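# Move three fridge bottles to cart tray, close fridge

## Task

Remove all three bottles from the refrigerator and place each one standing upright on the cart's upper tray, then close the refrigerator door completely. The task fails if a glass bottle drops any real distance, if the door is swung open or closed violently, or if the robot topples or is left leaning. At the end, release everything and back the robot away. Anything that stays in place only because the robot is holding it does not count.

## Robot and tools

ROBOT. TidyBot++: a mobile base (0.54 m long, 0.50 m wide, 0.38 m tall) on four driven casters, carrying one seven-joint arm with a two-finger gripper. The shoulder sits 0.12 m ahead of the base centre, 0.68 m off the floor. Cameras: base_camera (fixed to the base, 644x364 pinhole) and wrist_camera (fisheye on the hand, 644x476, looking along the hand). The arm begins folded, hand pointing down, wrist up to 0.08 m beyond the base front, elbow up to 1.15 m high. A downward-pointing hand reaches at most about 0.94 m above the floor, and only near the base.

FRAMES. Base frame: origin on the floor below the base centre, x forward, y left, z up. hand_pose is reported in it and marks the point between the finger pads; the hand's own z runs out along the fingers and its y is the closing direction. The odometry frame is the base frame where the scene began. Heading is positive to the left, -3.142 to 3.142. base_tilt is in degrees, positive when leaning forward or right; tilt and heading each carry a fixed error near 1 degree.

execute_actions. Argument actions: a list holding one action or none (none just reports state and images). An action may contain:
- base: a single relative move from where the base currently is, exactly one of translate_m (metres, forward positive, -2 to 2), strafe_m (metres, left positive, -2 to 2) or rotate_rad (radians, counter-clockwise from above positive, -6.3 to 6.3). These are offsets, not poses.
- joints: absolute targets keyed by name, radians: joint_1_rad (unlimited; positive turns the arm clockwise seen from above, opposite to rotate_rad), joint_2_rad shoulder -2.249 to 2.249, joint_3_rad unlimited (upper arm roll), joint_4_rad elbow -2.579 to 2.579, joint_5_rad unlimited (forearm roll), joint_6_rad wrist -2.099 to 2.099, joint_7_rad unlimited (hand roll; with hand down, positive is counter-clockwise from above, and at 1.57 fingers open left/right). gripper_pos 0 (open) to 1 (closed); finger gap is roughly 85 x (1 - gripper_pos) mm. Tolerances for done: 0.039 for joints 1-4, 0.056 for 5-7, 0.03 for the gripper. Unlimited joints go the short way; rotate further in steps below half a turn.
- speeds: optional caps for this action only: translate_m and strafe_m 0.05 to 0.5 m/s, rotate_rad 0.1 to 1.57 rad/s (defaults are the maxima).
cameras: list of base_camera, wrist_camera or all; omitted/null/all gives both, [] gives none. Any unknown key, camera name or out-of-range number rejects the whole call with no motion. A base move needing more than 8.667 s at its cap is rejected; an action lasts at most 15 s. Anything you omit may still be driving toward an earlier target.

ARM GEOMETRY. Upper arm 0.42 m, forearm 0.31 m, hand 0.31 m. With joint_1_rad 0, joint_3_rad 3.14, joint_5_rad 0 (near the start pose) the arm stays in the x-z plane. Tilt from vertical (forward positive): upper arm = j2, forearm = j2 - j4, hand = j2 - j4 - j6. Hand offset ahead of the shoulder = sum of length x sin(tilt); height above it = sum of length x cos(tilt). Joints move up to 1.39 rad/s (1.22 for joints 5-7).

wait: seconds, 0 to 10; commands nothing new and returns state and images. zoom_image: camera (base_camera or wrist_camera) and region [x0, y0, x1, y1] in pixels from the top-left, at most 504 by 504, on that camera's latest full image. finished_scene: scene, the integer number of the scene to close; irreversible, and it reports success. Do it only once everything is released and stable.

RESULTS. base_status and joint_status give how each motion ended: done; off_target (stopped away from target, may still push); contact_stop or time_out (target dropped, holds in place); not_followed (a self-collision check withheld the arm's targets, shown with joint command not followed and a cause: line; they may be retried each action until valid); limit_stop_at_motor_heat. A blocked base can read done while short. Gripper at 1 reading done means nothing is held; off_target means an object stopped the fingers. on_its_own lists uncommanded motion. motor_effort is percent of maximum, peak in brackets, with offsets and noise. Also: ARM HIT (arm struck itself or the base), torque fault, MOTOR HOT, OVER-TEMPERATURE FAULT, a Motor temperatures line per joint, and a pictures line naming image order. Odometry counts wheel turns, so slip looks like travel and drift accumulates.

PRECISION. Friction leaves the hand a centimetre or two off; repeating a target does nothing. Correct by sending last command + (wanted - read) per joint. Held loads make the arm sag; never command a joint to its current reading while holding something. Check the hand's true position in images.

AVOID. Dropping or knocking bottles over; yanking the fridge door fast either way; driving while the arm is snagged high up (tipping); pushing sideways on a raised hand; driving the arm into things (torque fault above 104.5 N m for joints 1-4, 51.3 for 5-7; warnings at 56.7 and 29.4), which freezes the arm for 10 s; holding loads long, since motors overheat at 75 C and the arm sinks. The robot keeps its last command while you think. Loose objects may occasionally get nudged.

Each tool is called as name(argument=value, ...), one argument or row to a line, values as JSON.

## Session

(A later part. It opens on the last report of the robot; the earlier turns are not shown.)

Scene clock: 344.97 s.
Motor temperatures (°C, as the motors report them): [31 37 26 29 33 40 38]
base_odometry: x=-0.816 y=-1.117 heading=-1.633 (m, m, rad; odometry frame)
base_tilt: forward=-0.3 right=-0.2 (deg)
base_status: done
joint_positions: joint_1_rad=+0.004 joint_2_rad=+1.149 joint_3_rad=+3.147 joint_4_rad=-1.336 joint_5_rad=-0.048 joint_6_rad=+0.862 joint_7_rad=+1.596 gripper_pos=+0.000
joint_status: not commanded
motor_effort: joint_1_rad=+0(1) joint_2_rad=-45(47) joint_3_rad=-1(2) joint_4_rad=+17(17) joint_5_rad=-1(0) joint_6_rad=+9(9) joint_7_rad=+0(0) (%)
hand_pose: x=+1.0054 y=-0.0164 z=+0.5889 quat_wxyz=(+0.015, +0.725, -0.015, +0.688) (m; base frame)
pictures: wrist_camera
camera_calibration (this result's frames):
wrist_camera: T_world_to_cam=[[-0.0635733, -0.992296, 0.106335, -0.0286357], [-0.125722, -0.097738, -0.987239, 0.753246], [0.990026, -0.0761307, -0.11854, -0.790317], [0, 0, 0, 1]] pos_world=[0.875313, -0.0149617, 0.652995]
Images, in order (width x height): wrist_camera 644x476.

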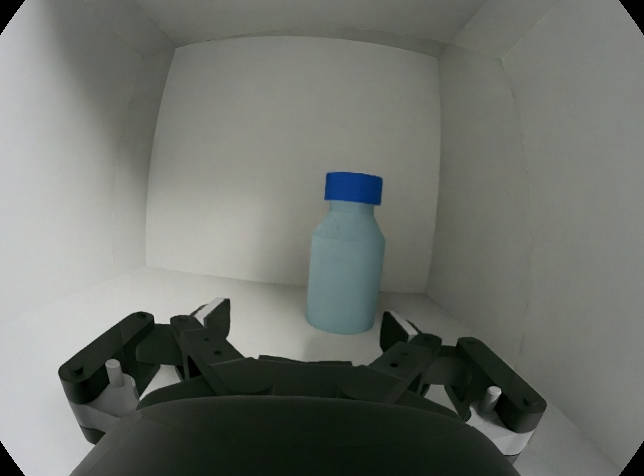

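execute_actions(
  actions=[
    {"base":{"strafe_m":-0.035}},
  ],
  cameras=[],
)

execute_actions(
  actions=[
    {"base":{"translate_m":0.125}},
  ],
  cameras=["wrist_camera"],
)

Scene clock: 352.90 s.
Motor temperatures (°C, as the motors report them): [31 37 26 29 33 40 38]
base_odometry: x=-0.851 y=-1.115 heading=-1.632 (m, m, rad; odometry frame)
base_tilt: forward=-0.3 right=-0.2 (deg)
base_status: done
joint_positions: joint_1_rad=+0.008 joint_2_rad=+1.149 joint_3_rad=+3.147 joint_4_rad=-1.336 joint_5_rad=-0.048 joint_6_rad=+0.862 joint_7_rad=+1.596 gripper_pos=+0.000
joint_status: not commanded
motor_effort: joint_1_rad=-1(5) joint_2_rad=-45(47) joint_3_rad=-2(3) joint_4_rad=+17(17) joint_5_rad=+0(0) joint_6_rad=+9(9) joint_7_rad=+0(0) (%)
hand_pose: x=+1.0054 y=-0.0199 z=+0.5890 quat_wxyz=(+0.017, +0.725, -0.017, +0.688) (m; base frame)
pictures: none
No camera images: the call's "cameras" was empty. Leave "cameras" out to get every camera's image.

Scene clock: 354.27 s.
Motor temperatures (°C, as the motors report them): [31 37 26 29 33 40 38]
base_odometry: x=-0.859 y=-1.240 heading=-1.633 (m, m, rad; odometry frame)
base_tilt: forward=-0.3 right=-0.2 (deg)
base_status: done
joint_positions: joint_1_rad=+0.008 joint_2_rad=+1.149 joint_3_rad=+3.147 joint_4_rad=-1.333 joint_5_rad=-0.048 joint_6_rad=+0.863 joint_7_rad=+1.596 gripper_pos=+0.000
joint_status: not commanded
motor_effort: joint_1_rad=+0(2) joint_2_rad=-45(48) joint_3_rad=-1(2) joint_4_rad=+17(18) joint_5_rad=-1(0) joint_6_rad=+9(9) joint_7_rad=+0(0) (%)
hand_pose: x=+1.0060 y=-0.0198 z=+0.5905 quat_wxyz=(+0.017, +0.724, -0.017, +0.689) (m; base frame)
pictures: wrist_camera
camera_calibration (this result's frames):
wrist_camera: T_world_to_cam=[[-0.067774, -0.992035, 0.106174, -0.0278298], [-0.122648, -0.0973274, -0.987666, 0.751685], [0.990133, -0.0799601, -0.115075, -0.79322], [0, 0, 0, 1]] pos_world=[0.8757, -0.0178745, 0.65409]
Images, in order (width x height): wrist_camera 644x476.

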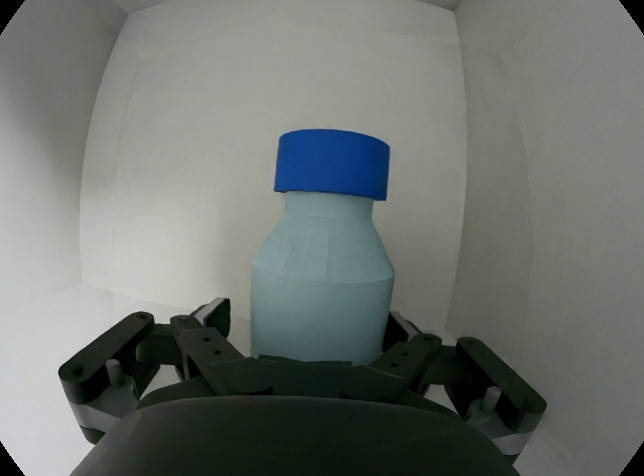

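Width ~145 px, deep enough. Close.

execute_actions(
  actions=[
    {"joints":{"gripper_pos":1.0}},
  ],
  cameras=[],
)

Scene clock: 361.50 s.
Motor temperatures (°C, as the motors report them): [31 37 26 29 33 40 38]
base_odometry: x=-0.859 y=-1.240 heading=-1.633 (m, m, rad; odometry frame)
base_tilt: forward=-0.3 right=-0.2 (deg)
base_status: not commanded
joint_positions: joint_1_rad=+0.008 joint_2_rad=+1.149 joint_3_rad=+3.147 joint_4_rad=-1.333 joint_5_rad=-0.048 joint_6_rad=+0.864 joint_7_rad=+1.596 gripper_pos=+0.243
joint_status: gripper_pos off_target (ended at +0.243, target +1.000)
motor_effort: joint_1_rad=-2(4) joint_2_rad=-45(46) joint_3_rad=-2(3) joint_4_rad=+17(17) joint_5_rad=-1(1) joint_6_rad=+8(9) joint_7_rad=+0(0) (%)
hand_pose: x=+1.0061 y=-0.0197 z=+0.5907 quat_wxyz=(+0.017, +0.724, -0.017, +0.690) (m; base frame)
pictures: none
No camera images: the call's "cameras" was empty. Leave "cameras" out to get every camera's image.

execute_actions(
  actions=[
    {"base":{"translate_m":-0.5},"joints":{"joint_2_rad":1.08,"joint_6_rad":0.82},"speeds":{"translate_m":0.3}},
  ],
  cameras=[],
)

execute_actions(
  actions=[
    {"joints":{"joint_2_rad":0.3,"joint_4_rad":-1.43,"joint_6_rad":0.25}},
  ],
  cameras=[],
)

execute_actions(
  actions=[
    {"base":{"rotate_rad":-2.6},"speeds":{"rotate_rad":1.0}},
  ],
  cameras=[],
)

execute_actions(
  actions=[
    {"base":{"strafe_m":-0.22}},
  ],
  cameras=["wrist_camera","base_camera"],
)

Scene clock: 384.47 s.
Motor temperatures (°C, as the motors report them): [31 38 26 29 33 40 38]
base_odometry: x=-0.828 y=-0.741 heading=-1.633 (m, m, rad; odometry frame)
base_tilt: forward=-0.3 right=-0.2 (deg)
base_status: done
joint_positions: joint_1_rad=+0.007 joint_2_rad=+1.121 joint_3_rad=+3.147 joint_4_rad=-1.333 joint_5_rad=-0.048 joint_6_rad=+0.826 joint_7_rad=+1.596 gripper_pos=+0.243
joint_status: joint_2_rad off_target (ended at +1.121, target +1.080); the others done
motor_effort: joint_1_rad=+0(5) joint_2_rad=-52(53) joint_3_rad=-1(3) joint_4_rad=+21(22) joint_5_rad=-1(2) joint_6_rad=+12(13) joint_7_rad=+0(0) (%)
hand_pose: x=+1.0080 y=-0.0185 z=+0.6040 quat_wxyz=(+0.016, +0.727, -0.016, +0.686) (m; base frame)
pictures: none
No camera images: the call's "cameras" was empty. Leave "cameras" out to get every camera's image.

Scene clock: 386.77 s.
Motor temperatures (°C, as the motors report them): [31 38 26 28 33 40 38]
base_odometry: x=-0.828 y=-0.741 heading=-1.633 (m, m, rad; odometry frame)
base_tilt: forward=-0.3 right=-0.1 (deg)
base_status: not commanded
joint_positions: joint_1_rad=+0.007 joint_2_rad=+0.325 joint_3_rad=+3.147 joint_4_rad=-1.429 joint_5_rad=-0.048 joint_6_rad=+0.257 joint_7_rad=+1.596 gripper_pos=+0.243
joint_status: all done
motor_effort: joint_1_rad=-1(1) joint_2_rad=-36(55) joint_3_rad=-1(2) joint_4_rad=+28(29) joint_5_rad=-1(1) joint_6_rad=+12(13) joint_7_rad=+0(0) (%)
hand_pose: x=+0.8729 y=-0.0112 z=+1.0460 quat_wxyz=(+0.002, +0.681, -0.015, +0.733) (m; base frame)
pictures: none
No camera images: the call's "cameras" was empty. Leave "cameras" out to get every camera's image.

Scene clock: 390.47 s.
Motor temperatures (°C, as the motors report them): [31 38 26 28 33 40 38]
base_odometry: x=-0.828 y=-0.741 heading=+2.051 (m, m, rad; odometry frame)
base_tilt: forward=-0.3 right=-0.2 (deg)
base_status: done
joint_positions: joint_1_rad=+0.007 joint_2_rad=+0.326 joint_3_rad=+3.151 joint_4_rad=-1.429 joint_5_rad=-0.048 joint_6_rad=+0.256 joint_7_rad=+1.596 gripper_pos=+0.243
joint_status: not commanded
motor_effort: joint_1_rad=-1(6) joint_2_rad=-36(38) joint_3_rad=-1(5) joint_4_rad=+28(28) joint_5_rad=-1(0) joint_6_rad=+12(12) joint_7_rad=+1(1) (%)
hand_pose: x=+0.8731 y=-0.0129 z=+1.0453 quat_wxyz=(+0.003, +0.681, -0.016, +0.732) (m; base frame)
pictures: none
No camera images: the call's "cameras" was empty. Leave "cameras" out to get every camera's image.

Scene clock: 392.17 s.
Motor temperatures (°C, as the motors report them): [31 38 26 28 33 40 38]
base_odometry: x=-0.633 y=-0.640 heading=+2.050 (m, m, rad; odometry frame)
base_tilt: forward=-0.3 right=-0.1 (deg)
base_status: done
joint_positions: joint_1_rad=+0.008 joint_2_rad=+0.326 joint_3_rad=+3.151 joint_4_rad=-1.429 joint_5_rad=-0.048 joint_6_rad=+0.256 joint_7_rad=+1.596 gripper_pos=+0.243
joint_status: not commanded
motor_effort: joint_1_rad=-1(6) joint_2_rad=-36(38) joint_3_rad=-1(5) joint_4_rad=+28(29) joint_5_rad=-1(1) joint_6_rad=+12(13) joint_7_rad=-1(0) (%)
hand_pose: x=+0.8731 y=-0.0137 z=+1.0451 quat_wxyz=(+0.004, +0.681, -0.016, +0.732) (m; base frame)
pictures: base_camera, wrist_camera
camera_calibration (this result's frames):
wrist_camera: T_world_to_cam=[[-0.060214, -0.994716, 0.0831505, -0.0616237], [-0.000772815, -0.0832552, -0.996528, 1.08807], [0.998185, -0.0600692, 0.00424439, -0.740284], [0, 0, 0, 1]] pos_world=[0.736071, -0.015179, 1.09256]
Images, in order (width x height): base_camera 644x364, wrist_camera 644x476.

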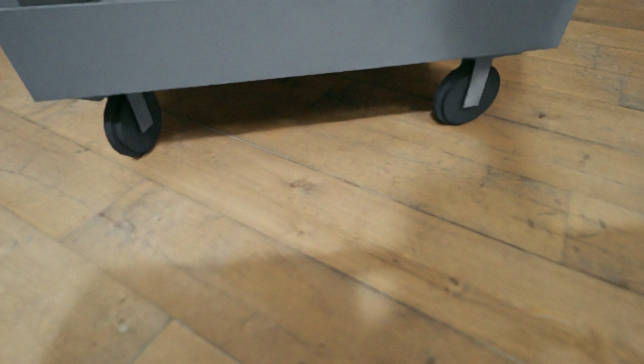

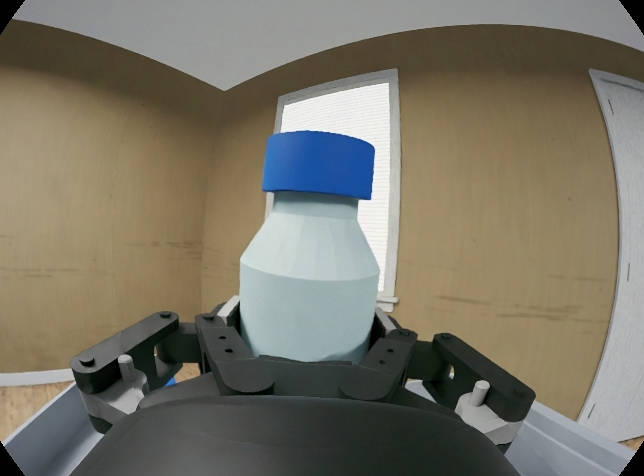

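execute_actions(
  actions=[
    {"joints":{"joint_2_rad":0.54,"joint_4_rad":-1.41,"joint_6_rad":0.47}},
  ],
  cameras=[],
)

execute_actions(
  actions=[
    {"joints":{"gripper_pos":0.17}},
  ],
  cameras=["wrist_camera"],
)

Scene clock: 400.90 s.
Motor temperatures (°C, as the motors report them): [31 38 26 28 33 40 38]
base_odometry: x=-0.633 y=-0.640 heading=+2.051 (m, m, rad; odometry frame)
base_tilt: forward=-0.3 right=-0.1 (deg)
base_status: not commanded
joint_positions: joint_1_rad=+0.008 joint_2_rad=+0.564 joint_3_rad=+3.151 joint_4_rad=-1.428 joint_5_rad=-0.046 joint_6_rad=+0.416 joint_7_rad=+1.596 gripper_pos=+0.243
joint_status: all done
motor_effort: joint_1_rad=-1(1) joint_2_rad=-43(46) joint_3_rad=-1(2) joint_4_rad=+26(28) joint_5_rad=-1(3) joint_6_rad=+12(21) joint_7_rad=+0(0) (%)
hand_pose: x=+0.9421 y=-0.0161 z=+0.9071 quat_wxyz=(+0.008, +0.709, -0.016, +0.705) (m; base frame)
pictures: none
No camera images: the call's "cameras" was empty. Leave "cameras" out to get every camera's image.

Scene clock: 402.20 s.
Motor temperatures (°C, as the motors report them): [31 38 26 29 33 40 38]
base_odometry: x=-0.633 y=-0.640 heading=+2.051 (m, m, rad; odometry frame)
base_tilt: forward=-0.3 right=-0.2 (deg)
base_status: not commanded
joint_positions: joint_1_rad=+0.008 joint_2_rad=+0.540 joint_3_rad=+3.151 joint_4_rad=-1.426 joint_5_rad=-0.046 joint_6_rad=+0.439 joint_7_rad=+1.596 gripper_pos=+0.170
joint_status: all done
motor_effort: joint_1_rad=+0(1) joint_2_rad=-37(43) joint_3_rad=-1(1) joint_4_rad=+22(27) joint_5_rad=-1(1) joint_6_rad=+9(12) joint_7_rad=+0(1) (%)
hand_pose: x=+0.9364 y=-0.0163 z=+0.9357 quat_wxyz=(+0.008, +0.691, -0.016, +0.723) (m; base frame)
pictures: wrist_camera
camera_calibration (this result's frames):
wrist_camera: T_world_to_cam=[[-0.064873, -0.99381, 0.0901814, -0.0534708], [-0.0286003, -0.0884829, -0.995667, 1.00396], [0.997484, -0.0671711, -0.0226831, -0.777338], [0, 0, 0, 1]] pos_world=[0.800627, -0.0165213, 0.986798]
Images, in order (width x height): wrist_camera 644x476.

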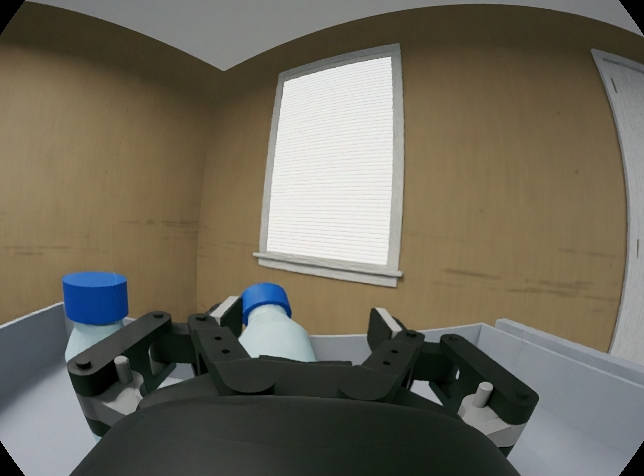

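execute_actions(
  actions=[
    {"joints":{"joint_2_rad":0.2,"joint_6_rad":-0.5,"gripper_pos":0.0}},
  ],
  cameras=["wrist_camera"],
)

Scene clock: 412.20 s.
Motor temperatures (°C, as the motors report them): [31 38 26 29 33 40 38]
base_odometry: x=-0.633 y=-0.640 heading=+2.051 (m, m, rad; odometry frame)
base_tilt: forward=-0.3 right=-0.2 (deg)
base_status: not commanded
joint_positions: joint_1_rad=+0.008 joint_2_rad=+0.197 joint_3_rad=+3.151 joint_4_rad=-1.426 joint_5_rad=-0.046 joint_6_rad=-0.474 joint_7_rad=+1.596 gripper_pos=+0.000
joint_status: all done
motor_effort: joint_1_rad=-1(1) joint_2_rad=-27(39) joint_3_rad=-1(1) joint_4_rad=+23(23) joint_5_rad=-2(2) joint_6_rad=+8(9) joint_7_rad=+0(1) (%)
hand_pose: x=+0.7847 y=-0.0028 z=+0.9221 quat_wxyz=(-0.008, +0.866, -0.008, +0.499) (m; base frame)
pictures: wrist_camera
camera_calibration (this result's frames):
wrist_camera: T_world_to_cam=[[0.0232491, -0.996475, 0.0806035, -0.108995], [-0.558518, -0.0798161, -0.825644, 1.24638], [0.829167, -0.025823, -0.558405, 0.00069509], [0, 0, 0, 1]] pos_world=[0.698085, -0.00911102, 1.03824]
Images, in order (width x height): wrist_camera 644x476.

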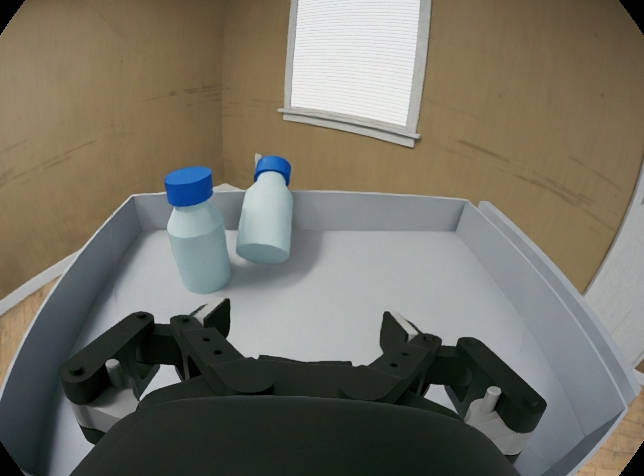

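execute_actions(
  actions=[
    {"base":{"strafe_m":0.06},"joints":{"joint_2_rad":0.3,"joint_4_rad":-0.8,"joint_6_rad":-2.04,"joint_7_rad":1.71,"gripper_pos":0.1}},
  ],
  cameras=[],
)

execute_actions(
  actions=[
    {"base":{"translate_m":0.31},"speeds":{"translate_m":0.3}},
  ],
  cameras=["wrist_camera"],
)

Scene clock: 439.50 s.
Motor temperatures (°C, as the motors report them): [31 37 26 29 33 39 38]
base_odometry: x=-0.686 y=-0.667 heading=+2.050 (m, m, rad; odometry frame)
base_tilt: forward=-0.3 right=-0.2 (deg)
base_status: done
joint_positions: joint_1_rad=+0.004 joint_2_rad=+0.288 joint_3_rad=+3.151 joint_4_rad=-0.825 joint_5_rad=-0.046 joint_6_rad=-2.015 joint_7_rad=+1.666 gripper_pos=+0.100
joint_status: all done
motor_effort: joint_1_rad=-1(5) joint_2_rad=-24(28) joint_3_rad=-1(4) joint_4_rad=+16(24) joint_5_rad=-2(3) joint_6_rad=+0(8) joint_7_rad=+0(0) (%)
hand_pose: x=+0.5250 y=+0.0098 z=+0.9132 quat_wxyz=(-0.019, +0.998, +0.051, +0.008) (m; base frame)
pictures: none
No camera images: the call's "cameras" was empty. Leave "cameras" out to get every camera's image.

Scene clock: 441.50 s.
Motor temperatures (°C, as the motors report them): [31 37 26 29 33 39 38]
base_odometry: x=-0.829 y=-0.392 heading=+2.050 (m, m, rad; odometry frame)
base_tilt: forward=-0.3 right=-0.2 (deg)
base_status: done
joint_positions: joint_1_rad=+0.004 joint_2_rad=+0.301 joint_3_rad=+3.151 joint_4_rad=-0.824 joint_5_rad=-0.046 joint_6_rad=-2.015 joint_7_rad=+1.666 gripper_pos=+0.100
joint_status: not commanded
motor_effort: joint_1_rad=-1(2) joint_2_rad=-25(27) joint_3_rad=-1(1) joint_4_rad=+16(17) joint_5_rad=-1(2) joint_6_rad=+0(1) joint_7_rad=+0(0) (%)
hand_pose: x=+0.5279 y=+0.0098 z=+0.9082 quat_wxyz=(-0.019, +0.998, +0.051, +0.002) (m; base frame)
pictures: wrist_camera
camera_calibration (this result's frames):
wrist_camera: T_world_to_cam=[[0.204779, -0.978736, -0.0118908, -0.101336], [-0.976897, -0.205122, 0.059975, 0.510307], [-0.0611388, -0.000665457, -0.998129, 1.07529], [0, 0, 0, 1]] pos_world=[0.585011, 0.00620988, 1.04147]
Images, in order (width x height): wrist_camera 644x476.

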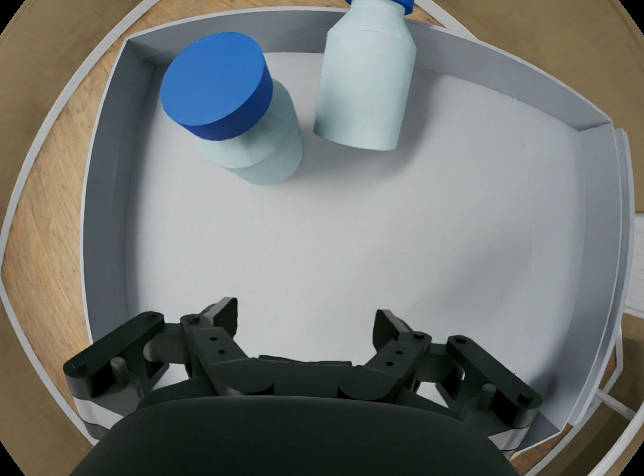

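execute_actions(
  actions=[
    {"joints":{"joint_2_rad":0.70,"joint_4_rad":-0.38,"joint_6_rad":-1.97,"joint_7_rad":1.45}},
  ],
  cameras=["wrist_camera"],
)

Scene clock: 459.17 s.
Motor temperatures (°C, as the motors report them): [31 37 26 29 33 39 38]
base_odometry: x=-0.829 y=-0.392 heading=+2.050 (m, m, rad; odometry frame)
base_tilt: forward=-0.3 right=-0.2 (deg)
base_status: not commanded
joint_positions: joint_1_rad=+0.006 joint_2_rad=+0.668 joint_3_rad=+3.151 joint_4_rad=-0.401 joint_5_rad=-0.045 joint_6_rad=-2.005 joint_7_rad=+1.493 gripper_pos=+0.100
joint_status: all done
motor_effort: joint_1_rad=-2(7) joint_2_rad=-32(33) joint_3_rad=-2(4) joint_4_rad=+16(17) joint_5_rad=-2(4) joint_6_rad=+1(4) joint_7_rad=+0(0) (%)
hand_pose: x=+0.6763 y=+0.0079 z=+0.8528 quat_wxyz=(-0.018, +0.999, -0.035, +0.033) (m; base frame)
pictures: wrist_camera
camera_calibration (this result's frames):
wrist_camera: T_world_to_cam=[[0.0334487, -0.999423, -0.00596223, -0.0232601], [-0.999439, -0.0334583, 0.00151678, 0.721867], [-0.00171539, 0.00590815, -0.999981, 0.990404], [0, 0, 0, 1]] pos_world=[0.723939, -0.0049457, 0.989151]
Images, in order (width x height): wrist_camera 644x476.

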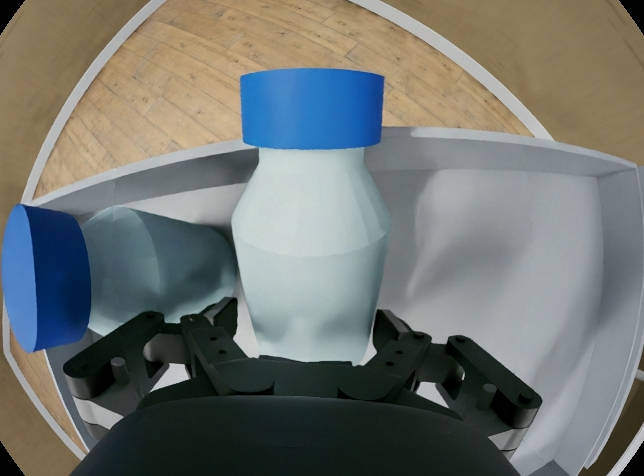

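execute_actions(
  actions=[
    {"joints":{"gripper_pos":1.0}},
  ],
  cameras=[],
)

Scene clock: 466.17 s.
Motor temperatures (°C, as the motors report them): [31 36 26 29 33 39 38]
base_odometry: x=-0.829 y=-0.392 heading=+2.050 (m, m, rad; odometry frame)
base_tilt: forward=-0.3 right=-0.2 (deg)
base_status: not commanded
joint_positions: joint_1_rad=+0.006 joint_2_rad=+0.667 joint_3_rad=+3.151 joint_4_rad=-0.397 joint_5_rad=-0.041 joint_6_rad=-2.005 joint_7_rad=+1.493 gripper_pos=+0.264
joint_status: gripper_pos off_target (ended at +0.264, target +1.000)
motor_effort: joint_1_rad=-3(4) joint_2_rad=-30(34) joint_3_rad=-2(4) joint_4_rad=+15(17) joint_5_rad=-3(4) joint_6_rad=+3(5) joint_7_rad=+0(0) (%)
hand_pose: x=+0.6768 y=+0.0068 z=+0.8547 quat_wxyz=(-0.016, +0.999, -0.036, +0.036) (m; base frame)
pictures: none
No camera images: the call's "cameras" was empty. Leave "cameras" out to get every camera's image.

execute_actions(
  actions=[
    {"base":{"translate_m":-0.31},"joints":{"joint_2_rad":0.3,"joint_6_rad":-0.8,"joint_7_rad":1.6},"speeds":{"translate_m":0.3}},
  ],
  cameras=[],
)

execute_actions(
  actions=[
    {"base":{"strafe_m":-0.08},"joints":{"joint_2_rad":0.5,"joint_4_rad":-1.43,"joint_6_rad":0.42}},
  ],
  cameras=[],
)

execute_actions(
  actions=[
    {"joints":{"joint_2_rad":0.55,"joint_6_rad":0.47}},
  ],
  cameras=["wrist_camera"],
)

Scene clock: 484.87 s.
Motor temperatures (°C, as the motors report them): [31 36 26 29 33 39 38]
base_odometry: x=-0.686 y=-0.667 heading=+2.050 (m, m, rad; odometry frame)
base_tilt: forward=-0.3 right=-0.2 (deg)
base_status: done
joint_positions: joint_1_rad=+0.005 joint_2_rad=+0.328 joint_3_rad=+3.151 joint_4_rad=-0.396 joint_5_rad=-0.040 joint_6_rad=-0.836 joint_7_rad=+1.556 gripper_pos=+0.264
joint_status: all done
motor_effort: joint_1_rad=-1(3) joint_2_rad=-30(46) joint_3_rad=-1(3) joint_4_rad=+21(27) joint_5_rad=+0(3) joint_6_rad=+12(13) joint_7_rad=+0(0) (%)
hand_pose: x=+0.7740 y=+0.0035 z=+1.3193 quat_wxyz=(-0.019, +0.703, -0.008, +0.711) (m; base frame)
pictures: none
No camera images: the call's "cameras" was empty. Leave "cameras" out to get every camera's image.

Scene clock: 487.23 s.
Motor temperatures (°C, as the motors report them): [31 36 26 28 33 39 38]
base_odometry: x=-0.615 y=-0.630 heading=+2.050 (m, m, rad; odometry frame)
base_tilt: forward=-0.3 right=-0.1 (deg)
base_status: done
joint_positions: joint_1_rad=+0.008 joint_2_rad=+0.530 joint_3_rad=+3.151 joint_4_rad=-1.428 joint_5_rad=-0.040 joint_6_rad=+0.365 joint_7_rad=+1.556 gripper_pos=+0.264
joint_status: all done
motor_effort: joint_1_rad=-1(5) joint_2_rad=-42(47) joint_3_rad=-1(4) joint_4_rad=+27(31) joint_5_rad=-1(2) joint_6_rad=+12(14) joint_7_rad=+0(0) (%)
hand_pose: x=+0.9341 y=-0.0146 z=+0.9188 quat_wxyz=(-0.006, +0.715, -0.028, +0.699) (m; base frame)
pictures: none
No camera images: the call's "cameras" was empty. Leave "cameras" out to get every camera's image.

Scene clock: 488.07 s.
Motor temperatures (°C, as the motors report them): [31 36 26 28 33 39 38]
base_odometry: x=-0.615 y=-0.630 heading=+2.050 (m, m, rad; odometry frame)
base_tilt: forward=-0.3 right=-0.2 (deg)
base_status: not commanded
joint_positions: joint_1_rad=+0.008 joint_2_rad=+0.571 joint_3_rad=+3.151 joint_4_rad=-1.429 joint_5_rad=-0.040 joint_6_rad=+0.416 joint_7_rad=+1.556 gripper_pos=+0.264
joint_status: all done
motor_effort: joint_1_rad=-1(1) joint_2_rad=-41(44) joint_3_rad=-1(2) joint_4_rad=+25(27) joint_5_rad=-1(2) joint_6_rad=+12(15) joint_7_rad=+0(0) (%)
hand_pose: x=+0.9434 y=-0.0152 z=+0.9011 quat_wxyz=(-0.005, +0.711, -0.028, +0.703) (m; base frame)
pictures: wrist_camera
camera_calibration (this result's frames):
wrist_camera: T_world_to_cam=[[-0.0567447, -0.99671, 0.057869, -0.0274167], [-0.0841062, -0.0529841, -0.995047, 1.02223], [0.99484, -0.0613308, -0.080823, -0.730054], [0, 0, 0, 1]] pos_world=[0.810707, -0.0179395, 0.959745]
Images, in order (width x height): wrist_camera 644x476.

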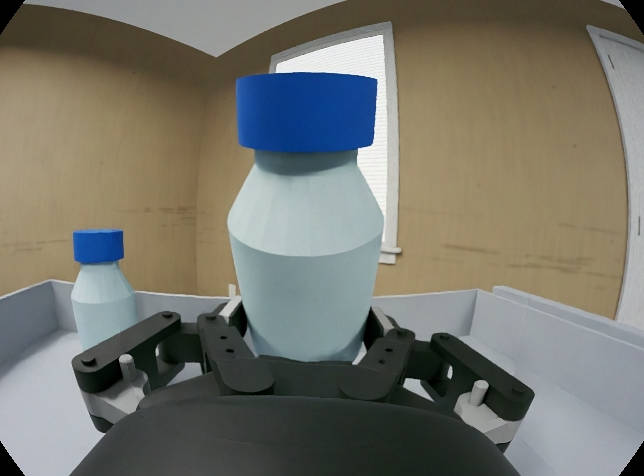

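execute_actions(
  actions=[
    {"joints":{"gripper_pos":0.21}},
  ],
  cameras=["wrist_camera"],
)

Scene clock: 493.73 s.
Motor temperatures (°C, as the motors report them): [31 36 26 28 33 39 38]
base_odometry: x=-0.615 y=-0.630 heading=+2.050 (m, m, rad; odometry frame)
base_tilt: forward=-0.3 right=-0.1 (deg)
base_status: not commanded
joint_positions: joint_1_rad=+0.008 joint_2_rad=+0.571 joint_3_rad=+3.151 joint_4_rad=-1.429 joint_5_rad=-0.040 joint_6_rad=+0.416 joint_7_rad=+1.556 gripper_pos=+0.210
joint_status: all done
motor_effort: joint_1_rad=-1(1) joint_2_rad=-42(42) joint_3_rad=-1(1) joint_4_rad=+26(26) joint_5_rad=-2(1) joint_6_rad=+12(12) joint_7_rad=+1(0) (%)
hand_pose: x=+0.9433 y=-0.0152 z=+0.9012 quat_wxyz=(-0.005, +0.711, -0.028, +0.703) (m; base frame)
pictures: wrist_camera
camera_calibration (this result's frames):
wrist_camera: T_world_to_cam=[[-0.056748, -0.99671, 0.0578661, -0.0274142], [-0.0840507, -0.0529844, -0.995052, 1.02222], [0.994844, -0.0613309, -0.0807675, -0.730092], [0, 0, 0, 1]] pos_world=[0.810691, -0.0179394, 0.959784]
Images, in order (width x height): wrist_camera 644x476.

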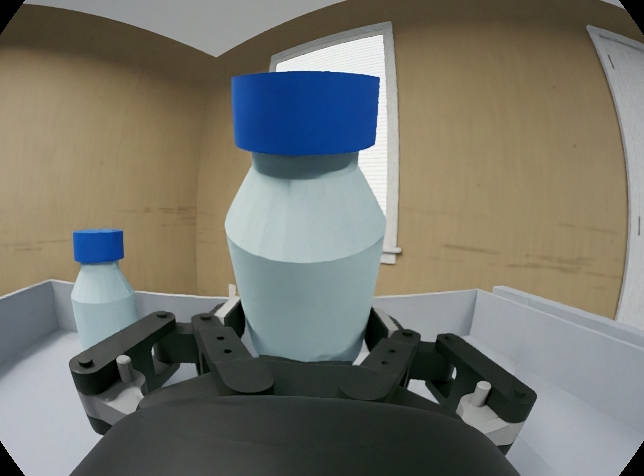

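execute_actions(
  actions=[
    {"joints":{"gripper_pos":0.15}},
  ],
  cameras=["wrist_camera"],
)

Scene clock: 499.80 s.
Motor temperatures (°C, as the motors report them): [31 37 26 28 33 39 38]
base_odometry: x=-0.615 y=-0.630 heading=+2.050 (m, m, rad; odometry frame)
base_tilt: forward=-0.3 right=-0.1 (deg)
base_status: not commanded
joint_positions: joint_1_rad=+0.008 joint_2_rad=+0.556 joint_3_rad=+3.151 joint_4_rad=-1.430 joint_5_rad=-0.040 joint_6_rad=+0.438 joint_7_rad=+1.557 gripper_pos=+0.150
joint_status: all done
motor_effort: joint_1_rad=+1(6) joint_2_rad=-38(44) joint_3_rad=-1(5) joint_4_rad=+22(28) joint_5_rad=-1(0) joint_6_rad=+9(14) joint_7_rad=+0(0) (%)
hand_pose: x=+0.9399 y=-0.0154 z=+0.9192 quat_wxyz=(-0.005, +0.699, -0.027, +0.715) (m; base frame)
pictures: wrist_camera
camera_calibration (this result's frames):
wrist_camera: T_world_to_cam=[[-0.0594826, -0.996587, 0.0572402, -0.0257094], [-0.0491293, -0.0543495, -0.997313, 1.00909], [0.99702, -0.0621349, -0.0457288, -0.759495], [0, 0, 0, 1]] pos_world=[0.805278, -0.0179693, 0.973119]
Images, in order (width x height): wrist_camera 644x476.

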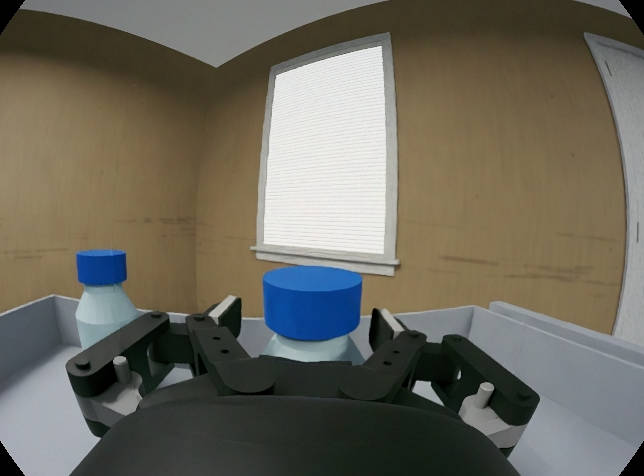

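execute_actions(
  actions=[
    {"joints": {"joint_2_rad": 0.25, "joint_6_rad": 0.2}},
  ],
)

Scene clock: 549.83 s.
Motor temperatures (°C, as the motors report them): [31 37 26 28 33 40 38]
base_odometry: x=-0.615 y=-0.630 heading=+2.050 (m, m, rad; odometry frame)
base_tilt: forward=-0.3 right=-0.2 (deg)
base_status: not commanded
joint_positions: joint_1_rad=+0.008 joint_2_rad=+0.247 joint_3_rad=+3.151 joint_4_rad=-1.430 joint_5_rad=-0.040 joint_6_rad=+0.232 joint_7_rad=+1.557 gripper_pos=+0.150
joint_status: all done
motor_effort: joint_1_rad=+0(0) joint_2_rad=-29(40) joint_3_rad=-1(1) joint_4_rad=+24(24) joint_5_rad=-1(1) joint_6_rad=+9(8) joint_7_rad=+0(0) (%)
hand_pose: x=+0.8431 y=-0.0125 z=+1.0958 quat_wxyz=(-0.010, +0.661, -0.026, +0.750) (m; base frame)
pictures: base_camera, wrist_camera
camera_calibration (this result's frames):
wrist_camera: T_world_to_cam=[[-0.0576608, -0.997176, 0.0481098, -0.0302072], [0.054769, -0.0512771, -0.997182, 1.09291], [0.996833, -0.0548633, 0.0575711, -0.767656], [0, 0, 0, 1]] pos_world=[0.703626, -0.0161971, 1.13547]
Images, in order (width x height): base_camera 644x364, wrist_camera 644x476.

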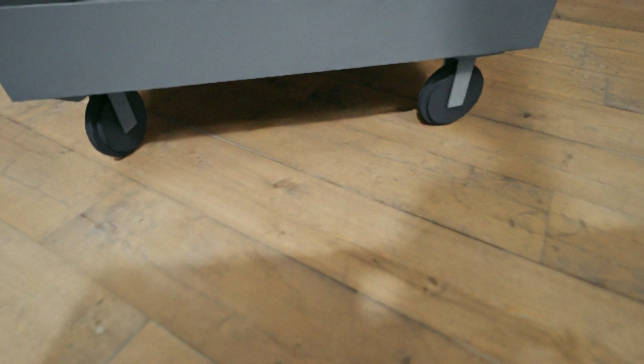

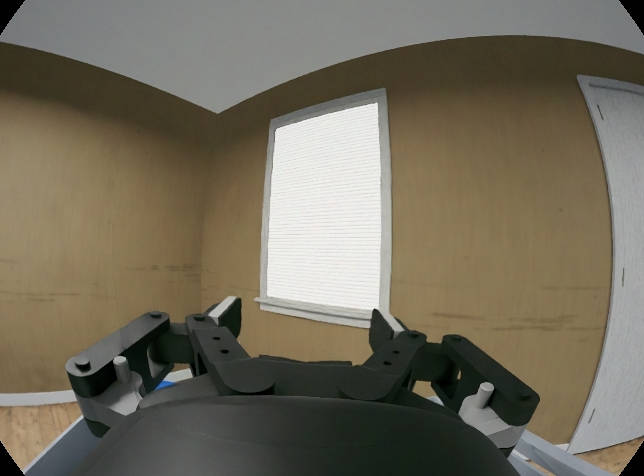

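execute_actions(
  actions=[
    {"base": {"translate_m": -0.12}, "joints": {"gripper_pos": 0.0}},
  ],
  cameras=[],
)

execute_actions(
  actions=[
    {"joints": {"joint_6_rad": -0.5}},
  ],
  cameras=["wrist_camera"],
)

Scene clock: 557.50 s.
Motor temperatures (°C, as the motors report them): [31 37 26 28 33 40 38]
base_odometry: x=-0.559 y=-0.737 heading=+2.050 (m, m, rad; odometry frame)
base_tilt: forward=-0.3 right=-0.2 (deg)
base_status: done
joint_positions: joint_1_rad=+0.008 joint_2_rad=+0.244 joint_3_rad=+3.151 joint_4_rad=-1.430 joint_5_rad=-0.040 joint_6_rad=+0.230 joint_7_rad=+1.557 gripper_pos=+0.000
joint_status: all done
motor_effort: joint_1_rad=+0(3) joint_2_rad=-28(34) joint_3_rad=-1(2) joint_4_rad=+24(25) joint_5_rad=-2(0) joint_6_rad=+9(9) joint_7_rad=+1(0) (%)
hand_pose: x=+0.8421 y=-0.0125 z=+1.0970 quat_wxyz=(-0.010, +0.661, -0.026, +0.750) (m; base frame)
pictures: none
No camera images: the call's "cameras" was empty. Leave "cameras" out to get every camera's image.

Scene clock: 558.57 s.
Motor temperatures (°C, as the motors report them): [31 37 26 28 33 40 38]
base_odometry: x=-0.559 y=-0.737 heading=+2.050 (m, m, rad; odometry frame)
base_tilt: forward=-0.3 right=-0.2 (deg)
base_status: not commanded
joint_positions: joint_1_rad=+0.008 joint_2_rad=+0.247 joint_3_rad=+3.151 joint_4_rad=-1.430 joint_5_rad=-0.040 joint_6_rad=-0.490 joint_7_rad=+1.557 gripper_pos=+0.000
joint_status: all done
motor_effort: joint_1_rad=-1(0) joint_2_rad=-28(30) joint_3_rad=-1(1) joint_4_rad=+23(25) joint_5_rad=-1(2) joint_6_rad=+7(9) joint_7_rad=+1(0) (%)
hand_pose: x=+0.7922 y=-0.0033 z=+0.8816 quat_wxyz=(-0.015, +0.883, -0.024, +0.468) (m; base frame)
pictures: wrist_camera
camera_calibration (this result's frames):
wrist_camera: T_world_to_cam=[[0.00841015, -0.998656, 0.0511401, -0.0687118], [-0.617087, -0.0454256, -0.785583, 1.22829], [0.78685, -0.024951, -0.616639, 0.0567559], [0, 0, 0, 1]] pos_world=[0.713884, -0.0114073, 1.00344]
Images, in order (width x height): wrist_camera 644x476.

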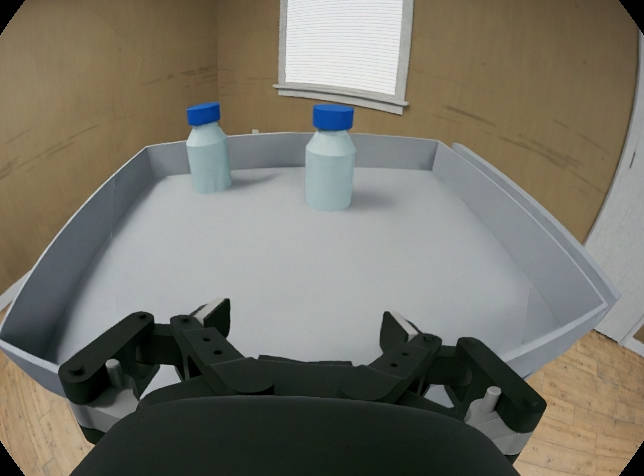

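execute_actions(
  actions=[
    {"joints": {"joint_6_rad": 0.3}},
  ],
  cameras=[],
)

execute_actions(
  actions=[
    {"base": {"strafe_m": 0.25}},
  ],
  cameras=[],
)

execute_actions(
  actions=[
    {"base": {"rotate_rad": 2.6}},
  ],
)

Scene clock: 580.50 s.
Motor temperatures (°C, as the motors report them): [31 36 26 28 33 40 38]
base_odometry: x=-0.559 y=-0.737 heading=+2.050 (m, m, rad; odometry frame)
base_tilt: forward=-0.3 right=-0.2 (deg)
base_status: not commanded
joint_positions: joint_1_rad=+0.008 joint_2_rad=+0.246 joint_3_rad=+3.151 joint_4_rad=-1.430 joint_5_rad=-0.040 joint_6_rad=+0.289 joint_7_rad=+1.557 gripper_pos=+0.000
joint_status: all done
motor_effort: joint_1_rad=+0(1) joint_2_rad=-30(30) joint_3_rad=-1(1) joint_4_rad=+24(25) joint_5_rad=-1(2) joint_6_rad=+8(9) joint_7_rad=+0(0) (%)
hand_pose: x=+0.8401 y=-0.0131 z=+1.1138 quat_wxyz=(-0.009, +0.639, -0.026, +0.769) (m; base frame)
pictures: none
No camera images: the call's "cameras" was empty. Leave "cameras" out to get every camera's image.

Scene clock: 582.30 s.
Motor temperatures (°C, as the motors report them): [31 36 26 28 33 40 38]
base_odometry: x=-0.781 y=-0.852 heading=+2.050 (m, m, rad; odometry frame)
base_tilt: forward=-0.3 right=-0.2 (deg)
base_status: done
joint_positions: joint_1_rad=+0.002 joint_2_rad=+0.246 joint_3_rad=+3.150 joint_4_rad=-1.430 joint_5_rad=-0.040 joint_6_rad=+0.289 joint_7_rad=+1.557 gripper_pos=+0.000
joint_status: not commanded
motor_effort: joint_1_rad=-1(5) joint_2_rad=-28(30) joint_3_rad=-1(4) joint_4_rad=+24(24) joint_5_rad=-1(1) joint_6_rad=+9(8) joint_7_rad=+1(1) (%)
hand_pose: x=+0.8402 y=-0.0089 z=+1.1138 quat_wxyz=(-0.012, +0.639, -0.024, +0.769) (m; base frame)
pictures: none
No camera images: the call's "cameras" was empty. Leave "cameras" out to get every camera's image.

Scene clock: 585.33 s.
Motor temperatures (°C, as the motors report them): [31 36 26 28 33 40 38]
base_odometry: x=-0.781 y=-0.852 heading=-1.633 (m, m, rad; odometry frame)
base_tilt: forward=-0.3 right=-0.2 (deg)
base_status: done
joint_positions: joint_1_rad=-0.002 joint_2_rad=+0.261 joint_3_rad=+3.149 joint_4_rad=-1.430 joint_5_rad=-0.040 joint_6_rad=+0.289 joint_7_rad=+1.557 gripper_pos=+0.000
joint_status: not commanded
motor_effort: joint_1_rad=-1(5) joint_2_rad=-29(33) joint_3_rad=-1(4) joint_4_rad=+24(25) joint_5_rad=-2(1) joint_6_rad=+9(9) joint_7_rad=+0(1) (%)
hand_pose: x=+0.8467 y=-0.0051 z=+1.1027 quat_wxyz=(-0.014, +0.645, -0.022, +0.764) (m; base frame)
pictures: base_camera, wrist_camera
camera_calibration (this result's frames):
wrist_camera: T_world_to_cam=[[-0.0504356, -0.997662, 0.0461128, -0.0268346], [0.0975922, -0.0508738, -0.993925, 1.06012], [0.993948, -0.045629, 0.0999299, -0.815488], [0, 0, 0, 1]] pos_world=[0.70574, -0.0100496, 1.13641]
Images, in order (width x height): base_camera 644x364, wrist_camera 644x476.

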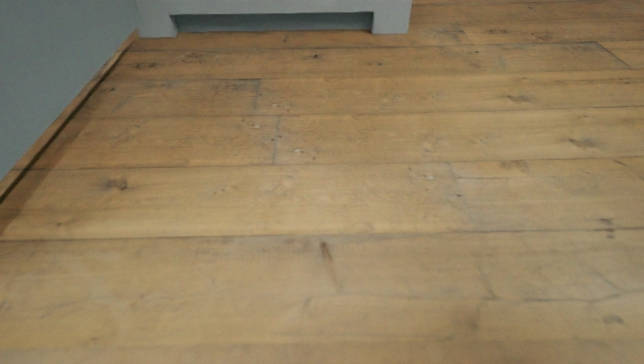

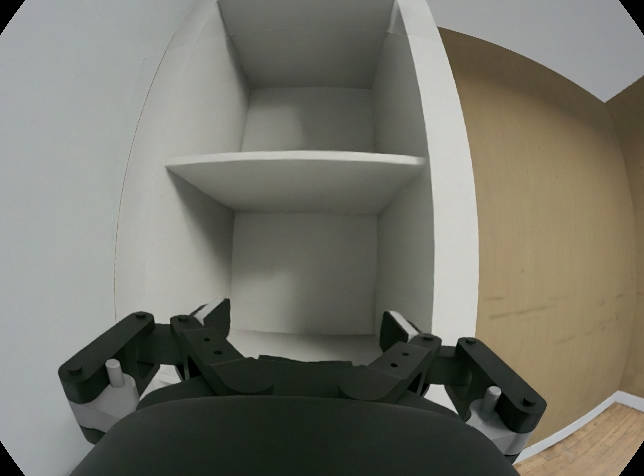

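execute_actions(
  actions=[
    {"joints": {"joint_2_rad": 1.964, "joint_4_rad": -0.808, "joint_6_rad": 1.2}},
  ],
)

Scene clock: 603.83 s.
Motor temperatures (°C, as the motors report them): [31 36 26 29 33 40 38]
base_odometry: x=-0.781 y=-0.852 heading=-1.634 (m, m, rad; odometry frame)
base_tilt: forward=-0.3 right=-0.2 (deg)
base_status: not commanded
joint_positions: joint_1_rad=-0.002 joint_2_rad=+1.960 joint_3_rad=+3.149 joint_4_rad=-0.836 joint_5_rad=-0.040 joint_6_rad=+1.167 joint_7_rad=+1.557 gripper_pos=+0.000
joint_status: all done
motor_effort: joint_1_rad=-1(1) joint_2_rad=-42(52) joint_3_rad=-2(1) joint_4_rad=+12(23) joint_5_rad=-1(1) joint_6_rad=+9(10) joint_7_rad=+0(1) (%)
hand_pose: x=+0.9252 y=-0.0097 z=+0.2079 quat_wxyz=(+0.004, +0.727, -0.020, +0.686) (m; base frame)
pictures: base_camera, wrist_camera
camera_calibration (this result's frames):
wrist_camera: T_world_to_cam=[[-0.0540779, -0.994992, 0.0840575, 0.00927106], [-0.130515, -0.0764153, -0.988497, 0.37256], [0.98997, -0.0644266, -0.12573, -0.753881], [0, 0, 0, 1]] pos_world=[0.795446, -0.0108761, 0.27271]
Images, in order (width x height): base_camera 644x364, wrist_camera 644x476.

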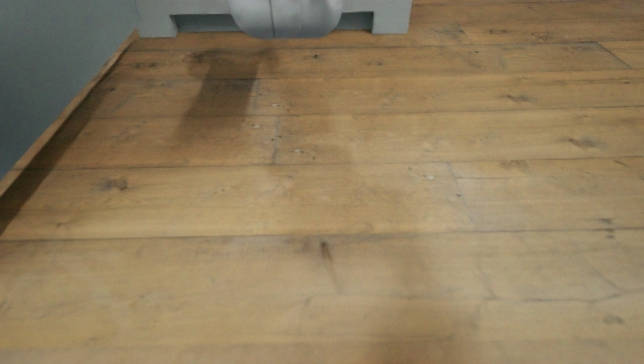

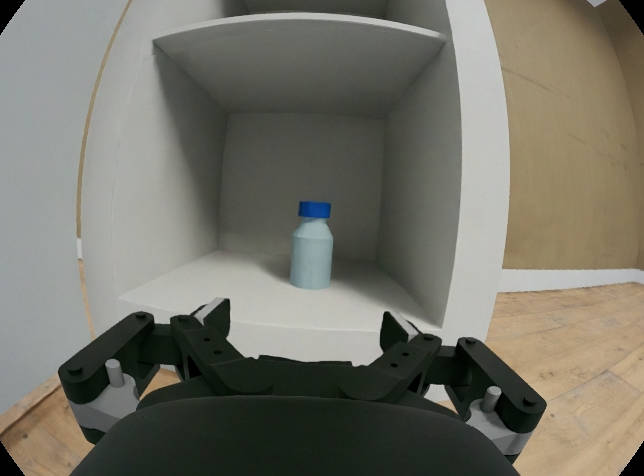

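execute_actions(
  actions=[
    {"base": {"translate_m": 0.25}},
  ],
)

Scene clock: 612.63 s.
Motor temperatures (°C, as the motors report them): [31 37 26 28 33 40 38]
base_odometry: x=-0.797 y=-1.102 heading=-1.633 (m, m, rad; odometry frame)
base_tilt: forward=-0.3 right=-0.2 (deg)
base_status: done
joint_positions: joint_1_rad=-0.002 joint_2_rad=+1.959 joint_3_rad=+3.149 joint_4_rad=-0.829 joint_5_rad=-0.040 joint_6_rad=+1.168 joint_7_rad=+1.557 gripper_pos=+0.000
joint_status: not commanded
motor_effort: joint_1_rad=-1(3) joint_2_rad=-41(43) joint_3_rad=-2(2) joint_4_rad=+12(13) joint_5_rad=-1(1) joint_6_rad=+8(9) joint_7_rad=+0(0) (%)
hand_pose: x=+0.9278 y=-0.0097 z=+0.2119 quat_wxyz=(+0.004, +0.724, -0.020, +0.689) (m; base frame)
pictures: base_camera, wrist_camera
camera_calibration (this result's frames):
wrist_camera: T_world_to_cam=[[-0.0547842, -0.994994, 0.0835747, 0.00986351], [-0.121739, -0.07642, -0.989616, 0.368924], [0.991049, -0.0643896, -0.116943, -0.758851], [0, 0, 0, 1]] pos_world=[0.797512, -0.0108548, 0.275526]
Images, in order (width x height): base_camera 644x364, wrist_camera 644x476.

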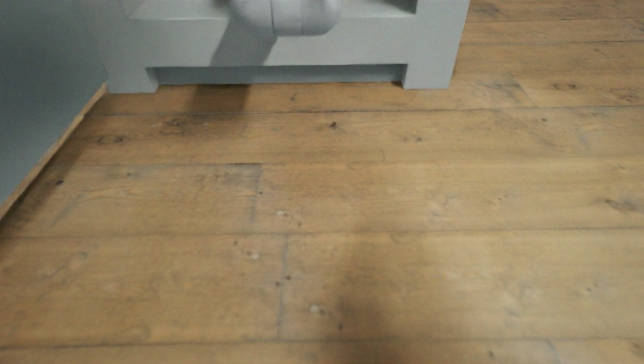

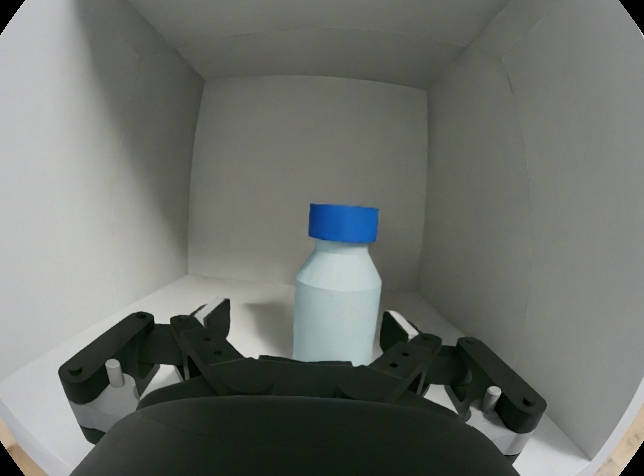

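execute_actions(
  actions=[
    {"base": {"strafe_m": -0.033}},
  ],
  cameras=[],
)

execute_actions(
  actions=[
    {"base": {"translate_m": 0.075}},
  ],
  cameras=["wrist_camera"],
)

Scene clock: 620.30 s.
Motor temperatures (°C, as the motors report them): [31 37 26 28 33 40 38]
base_odometry: x=-0.830 y=-1.100 heading=-1.632 (m, m, rad; odometry frame)
base_tilt: forward=-0.3 right=-0.1 (deg)
base_status: done
joint_positions: joint_1_rad=+0.004 joint_2_rad=+1.959 joint_3_rad=+3.149 joint_4_rad=-0.829 joint_5_rad=-0.040 joint_6_rad=+1.168 joint_7_rad=+1.557 gripper_pos=+0.000
joint_status: not commanded
motor_effort: joint_1_rad=+0(4) joint_2_rad=-41(42) joint_3_rad=-1(2) joint_4_rad=+12(12) joint_5_rad=-1(0) joint_6_rad=+9(9) joint_7_rad=+0(0) (%)
hand_pose: x=+0.9278 y=-0.0144 z=+0.2119 quat_wxyz=(+0.006, +0.724, -0.022, +0.689) (m; base frame)
pictures: none
No camera images: the call's "cameras" was empty. Leave "cameras" out to get every camera's image.

Scene clock: 621.43 s.
Motor temperatures (°C, as the motors report them): [31 37 26 28 33 40 38]
base_odometry: x=-0.834 y=-1.175 heading=-1.633 (m, m, rad; odometry frame)
base_tilt: forward=-0.3 right=-0.3 (deg)
base_status: done
joint_positions: joint_1_rad=+0.004 joint_2_rad=+1.959 joint_3_rad=+3.149 joint_4_rad=-0.827 joint_5_rad=-0.040 joint_6_rad=+1.169 joint_7_rad=+1.557 gripper_pos=+0.000
joint_status: not commanded
motor_effort: joint_1_rad=+0(2) joint_2_rad=-42(44) joint_3_rad=-1(1) joint_4_rad=+12(14) joint_5_rad=-1(2) joint_6_rad=+9(9) joint_7_rad=+0(1) (%)
hand_pose: x=+0.9286 y=-0.0144 z=+0.2133 quat_wxyz=(+0.006, +0.723, -0.022, +0.690) (m; base frame)
pictures: wrist_camera
camera_calibration (this result's frames):
wrist_camera: T_world_to_cam=[[-0.0609093, -0.994652, 0.0834139, 0.0107704], [-0.119074, -0.0757315, -0.989993, 0.36762], [0.991015, -0.0702322, -0.113824, -0.760468], [0, 0, 0, 1]] pos_world=[0.798066, -0.0148562, 0.276483]
Images, in order (width x height): wrist_camera 644x476.

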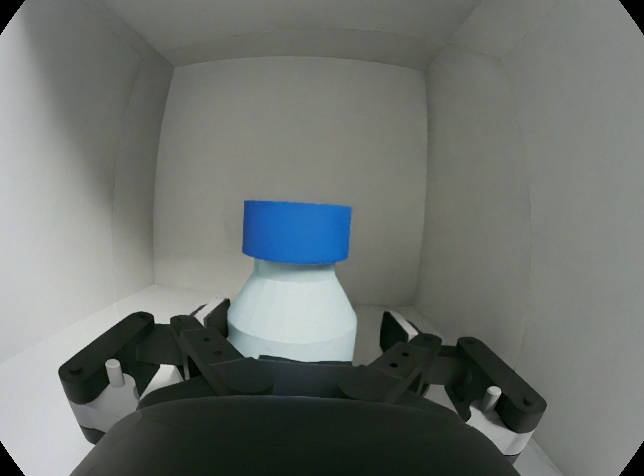

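execute_actions(
  actions=[
    {"base": {"translate_m": 0.025}},
  ],
  cameras=["wrist_camera"],
)

Scene clock: 629.30 s.
Motor temperatures (°C, as the motors report them): [31 37 26 28 33 40 38]
base_odometry: x=-0.836 y=-1.200 heading=-1.633 (m, m, rad; odometry frame)
base_tilt: forward=-0.2 right=-0.2 (deg)
base_status: done
joint_positions: joint_1_rad=+0.004 joint_2_rad=+1.962 joint_3_rad=+3.149 joint_4_rad=-0.826 joint_5_rad=-0.040 joint_6_rad=+1.169 joint_7_rad=+1.557 gripper_pos=+0.000
joint_status: not commanded
motor_effort: joint_1_rad=+0(2) joint_2_rad=-42(43) joint_3_rad=-1(2) joint_4_rad=+12(13) joint_5_rad=-1(2) joint_6_rad=+9(9) joint_7_rad=+0(0) (%)
hand_pose: x=+0.9272 y=-0.0144 z=+0.2107 quat_wxyz=(+0.006, +0.724, -0.022, +0.689) (m; base frame)
pictures: wrist_camera
camera_calibration (this result's frames):
wrist_camera: T_world_to_cam=[[-0.0606776, -0.994653, 0.0835722, 0.0106519], [-0.121788, -0.0757234, -0.989663, 0.367403], [0.9907, -0.0702285, -0.116542, -0.758458], [0, 0, 0, 1]] pos_world=[0.796795, -0.0148494, 0.274323]
Images, in order (width x height): wrist_camera 644x476.

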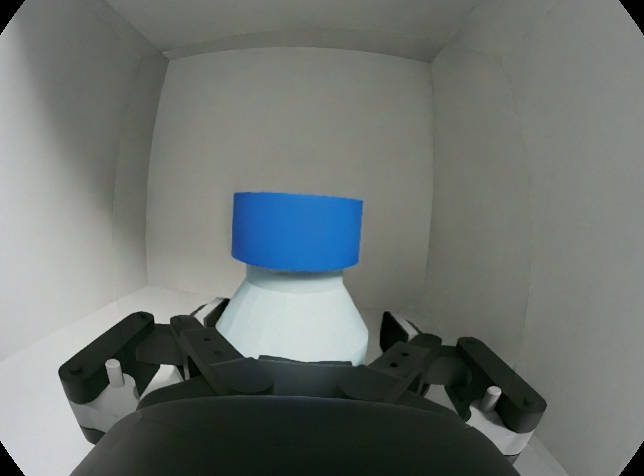

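Width ≈150. Close.

execute_actions(
  actions=[
    {"joints": {"gripper_pos": 1.0}},
  ],
  cameras=[],
)

Scene clock: 635.47 s.
Motor temperatures (°C, as the motors report them): [31 37 26 28 33 40 38]
base_odometry: x=-0.836 y=-1.200 heading=-1.633 (m, m, rad; odometry frame)
base_tilt: forward=-0.3 right=-0.2 (deg)
base_status: not commanded
joint_positions: joint_1_rad=+0.003 joint_2_rad=+1.962 joint_3_rad=+3.149 joint_4_rad=-0.826 joint_5_rad=-0.040 joint_6_rad=+1.170 joint_7_rad=+1.557 gripper_pos=+0.229
joint_status: gripper_pos off_target (ended at +0.229, target +1.000)
motor_effort: joint_1_rad=+0(3) joint_2_rad=-42(41) joint_3_rad=-1(1) joint_4_rad=+12(12) joint_5_rad=-1(3) joint_6_rad=+9(9) joint_7_rad=+0(0) (%)
hand_pose: x=+0.9272 y=-0.0137 z=+0.2112 quat_wxyz=(+0.006, +0.724, -0.021, +0.690) (m; base frame)
pictures: none
No camera images: the call's "cameras" was empty. Leave "cameras" out to get every camera's image.


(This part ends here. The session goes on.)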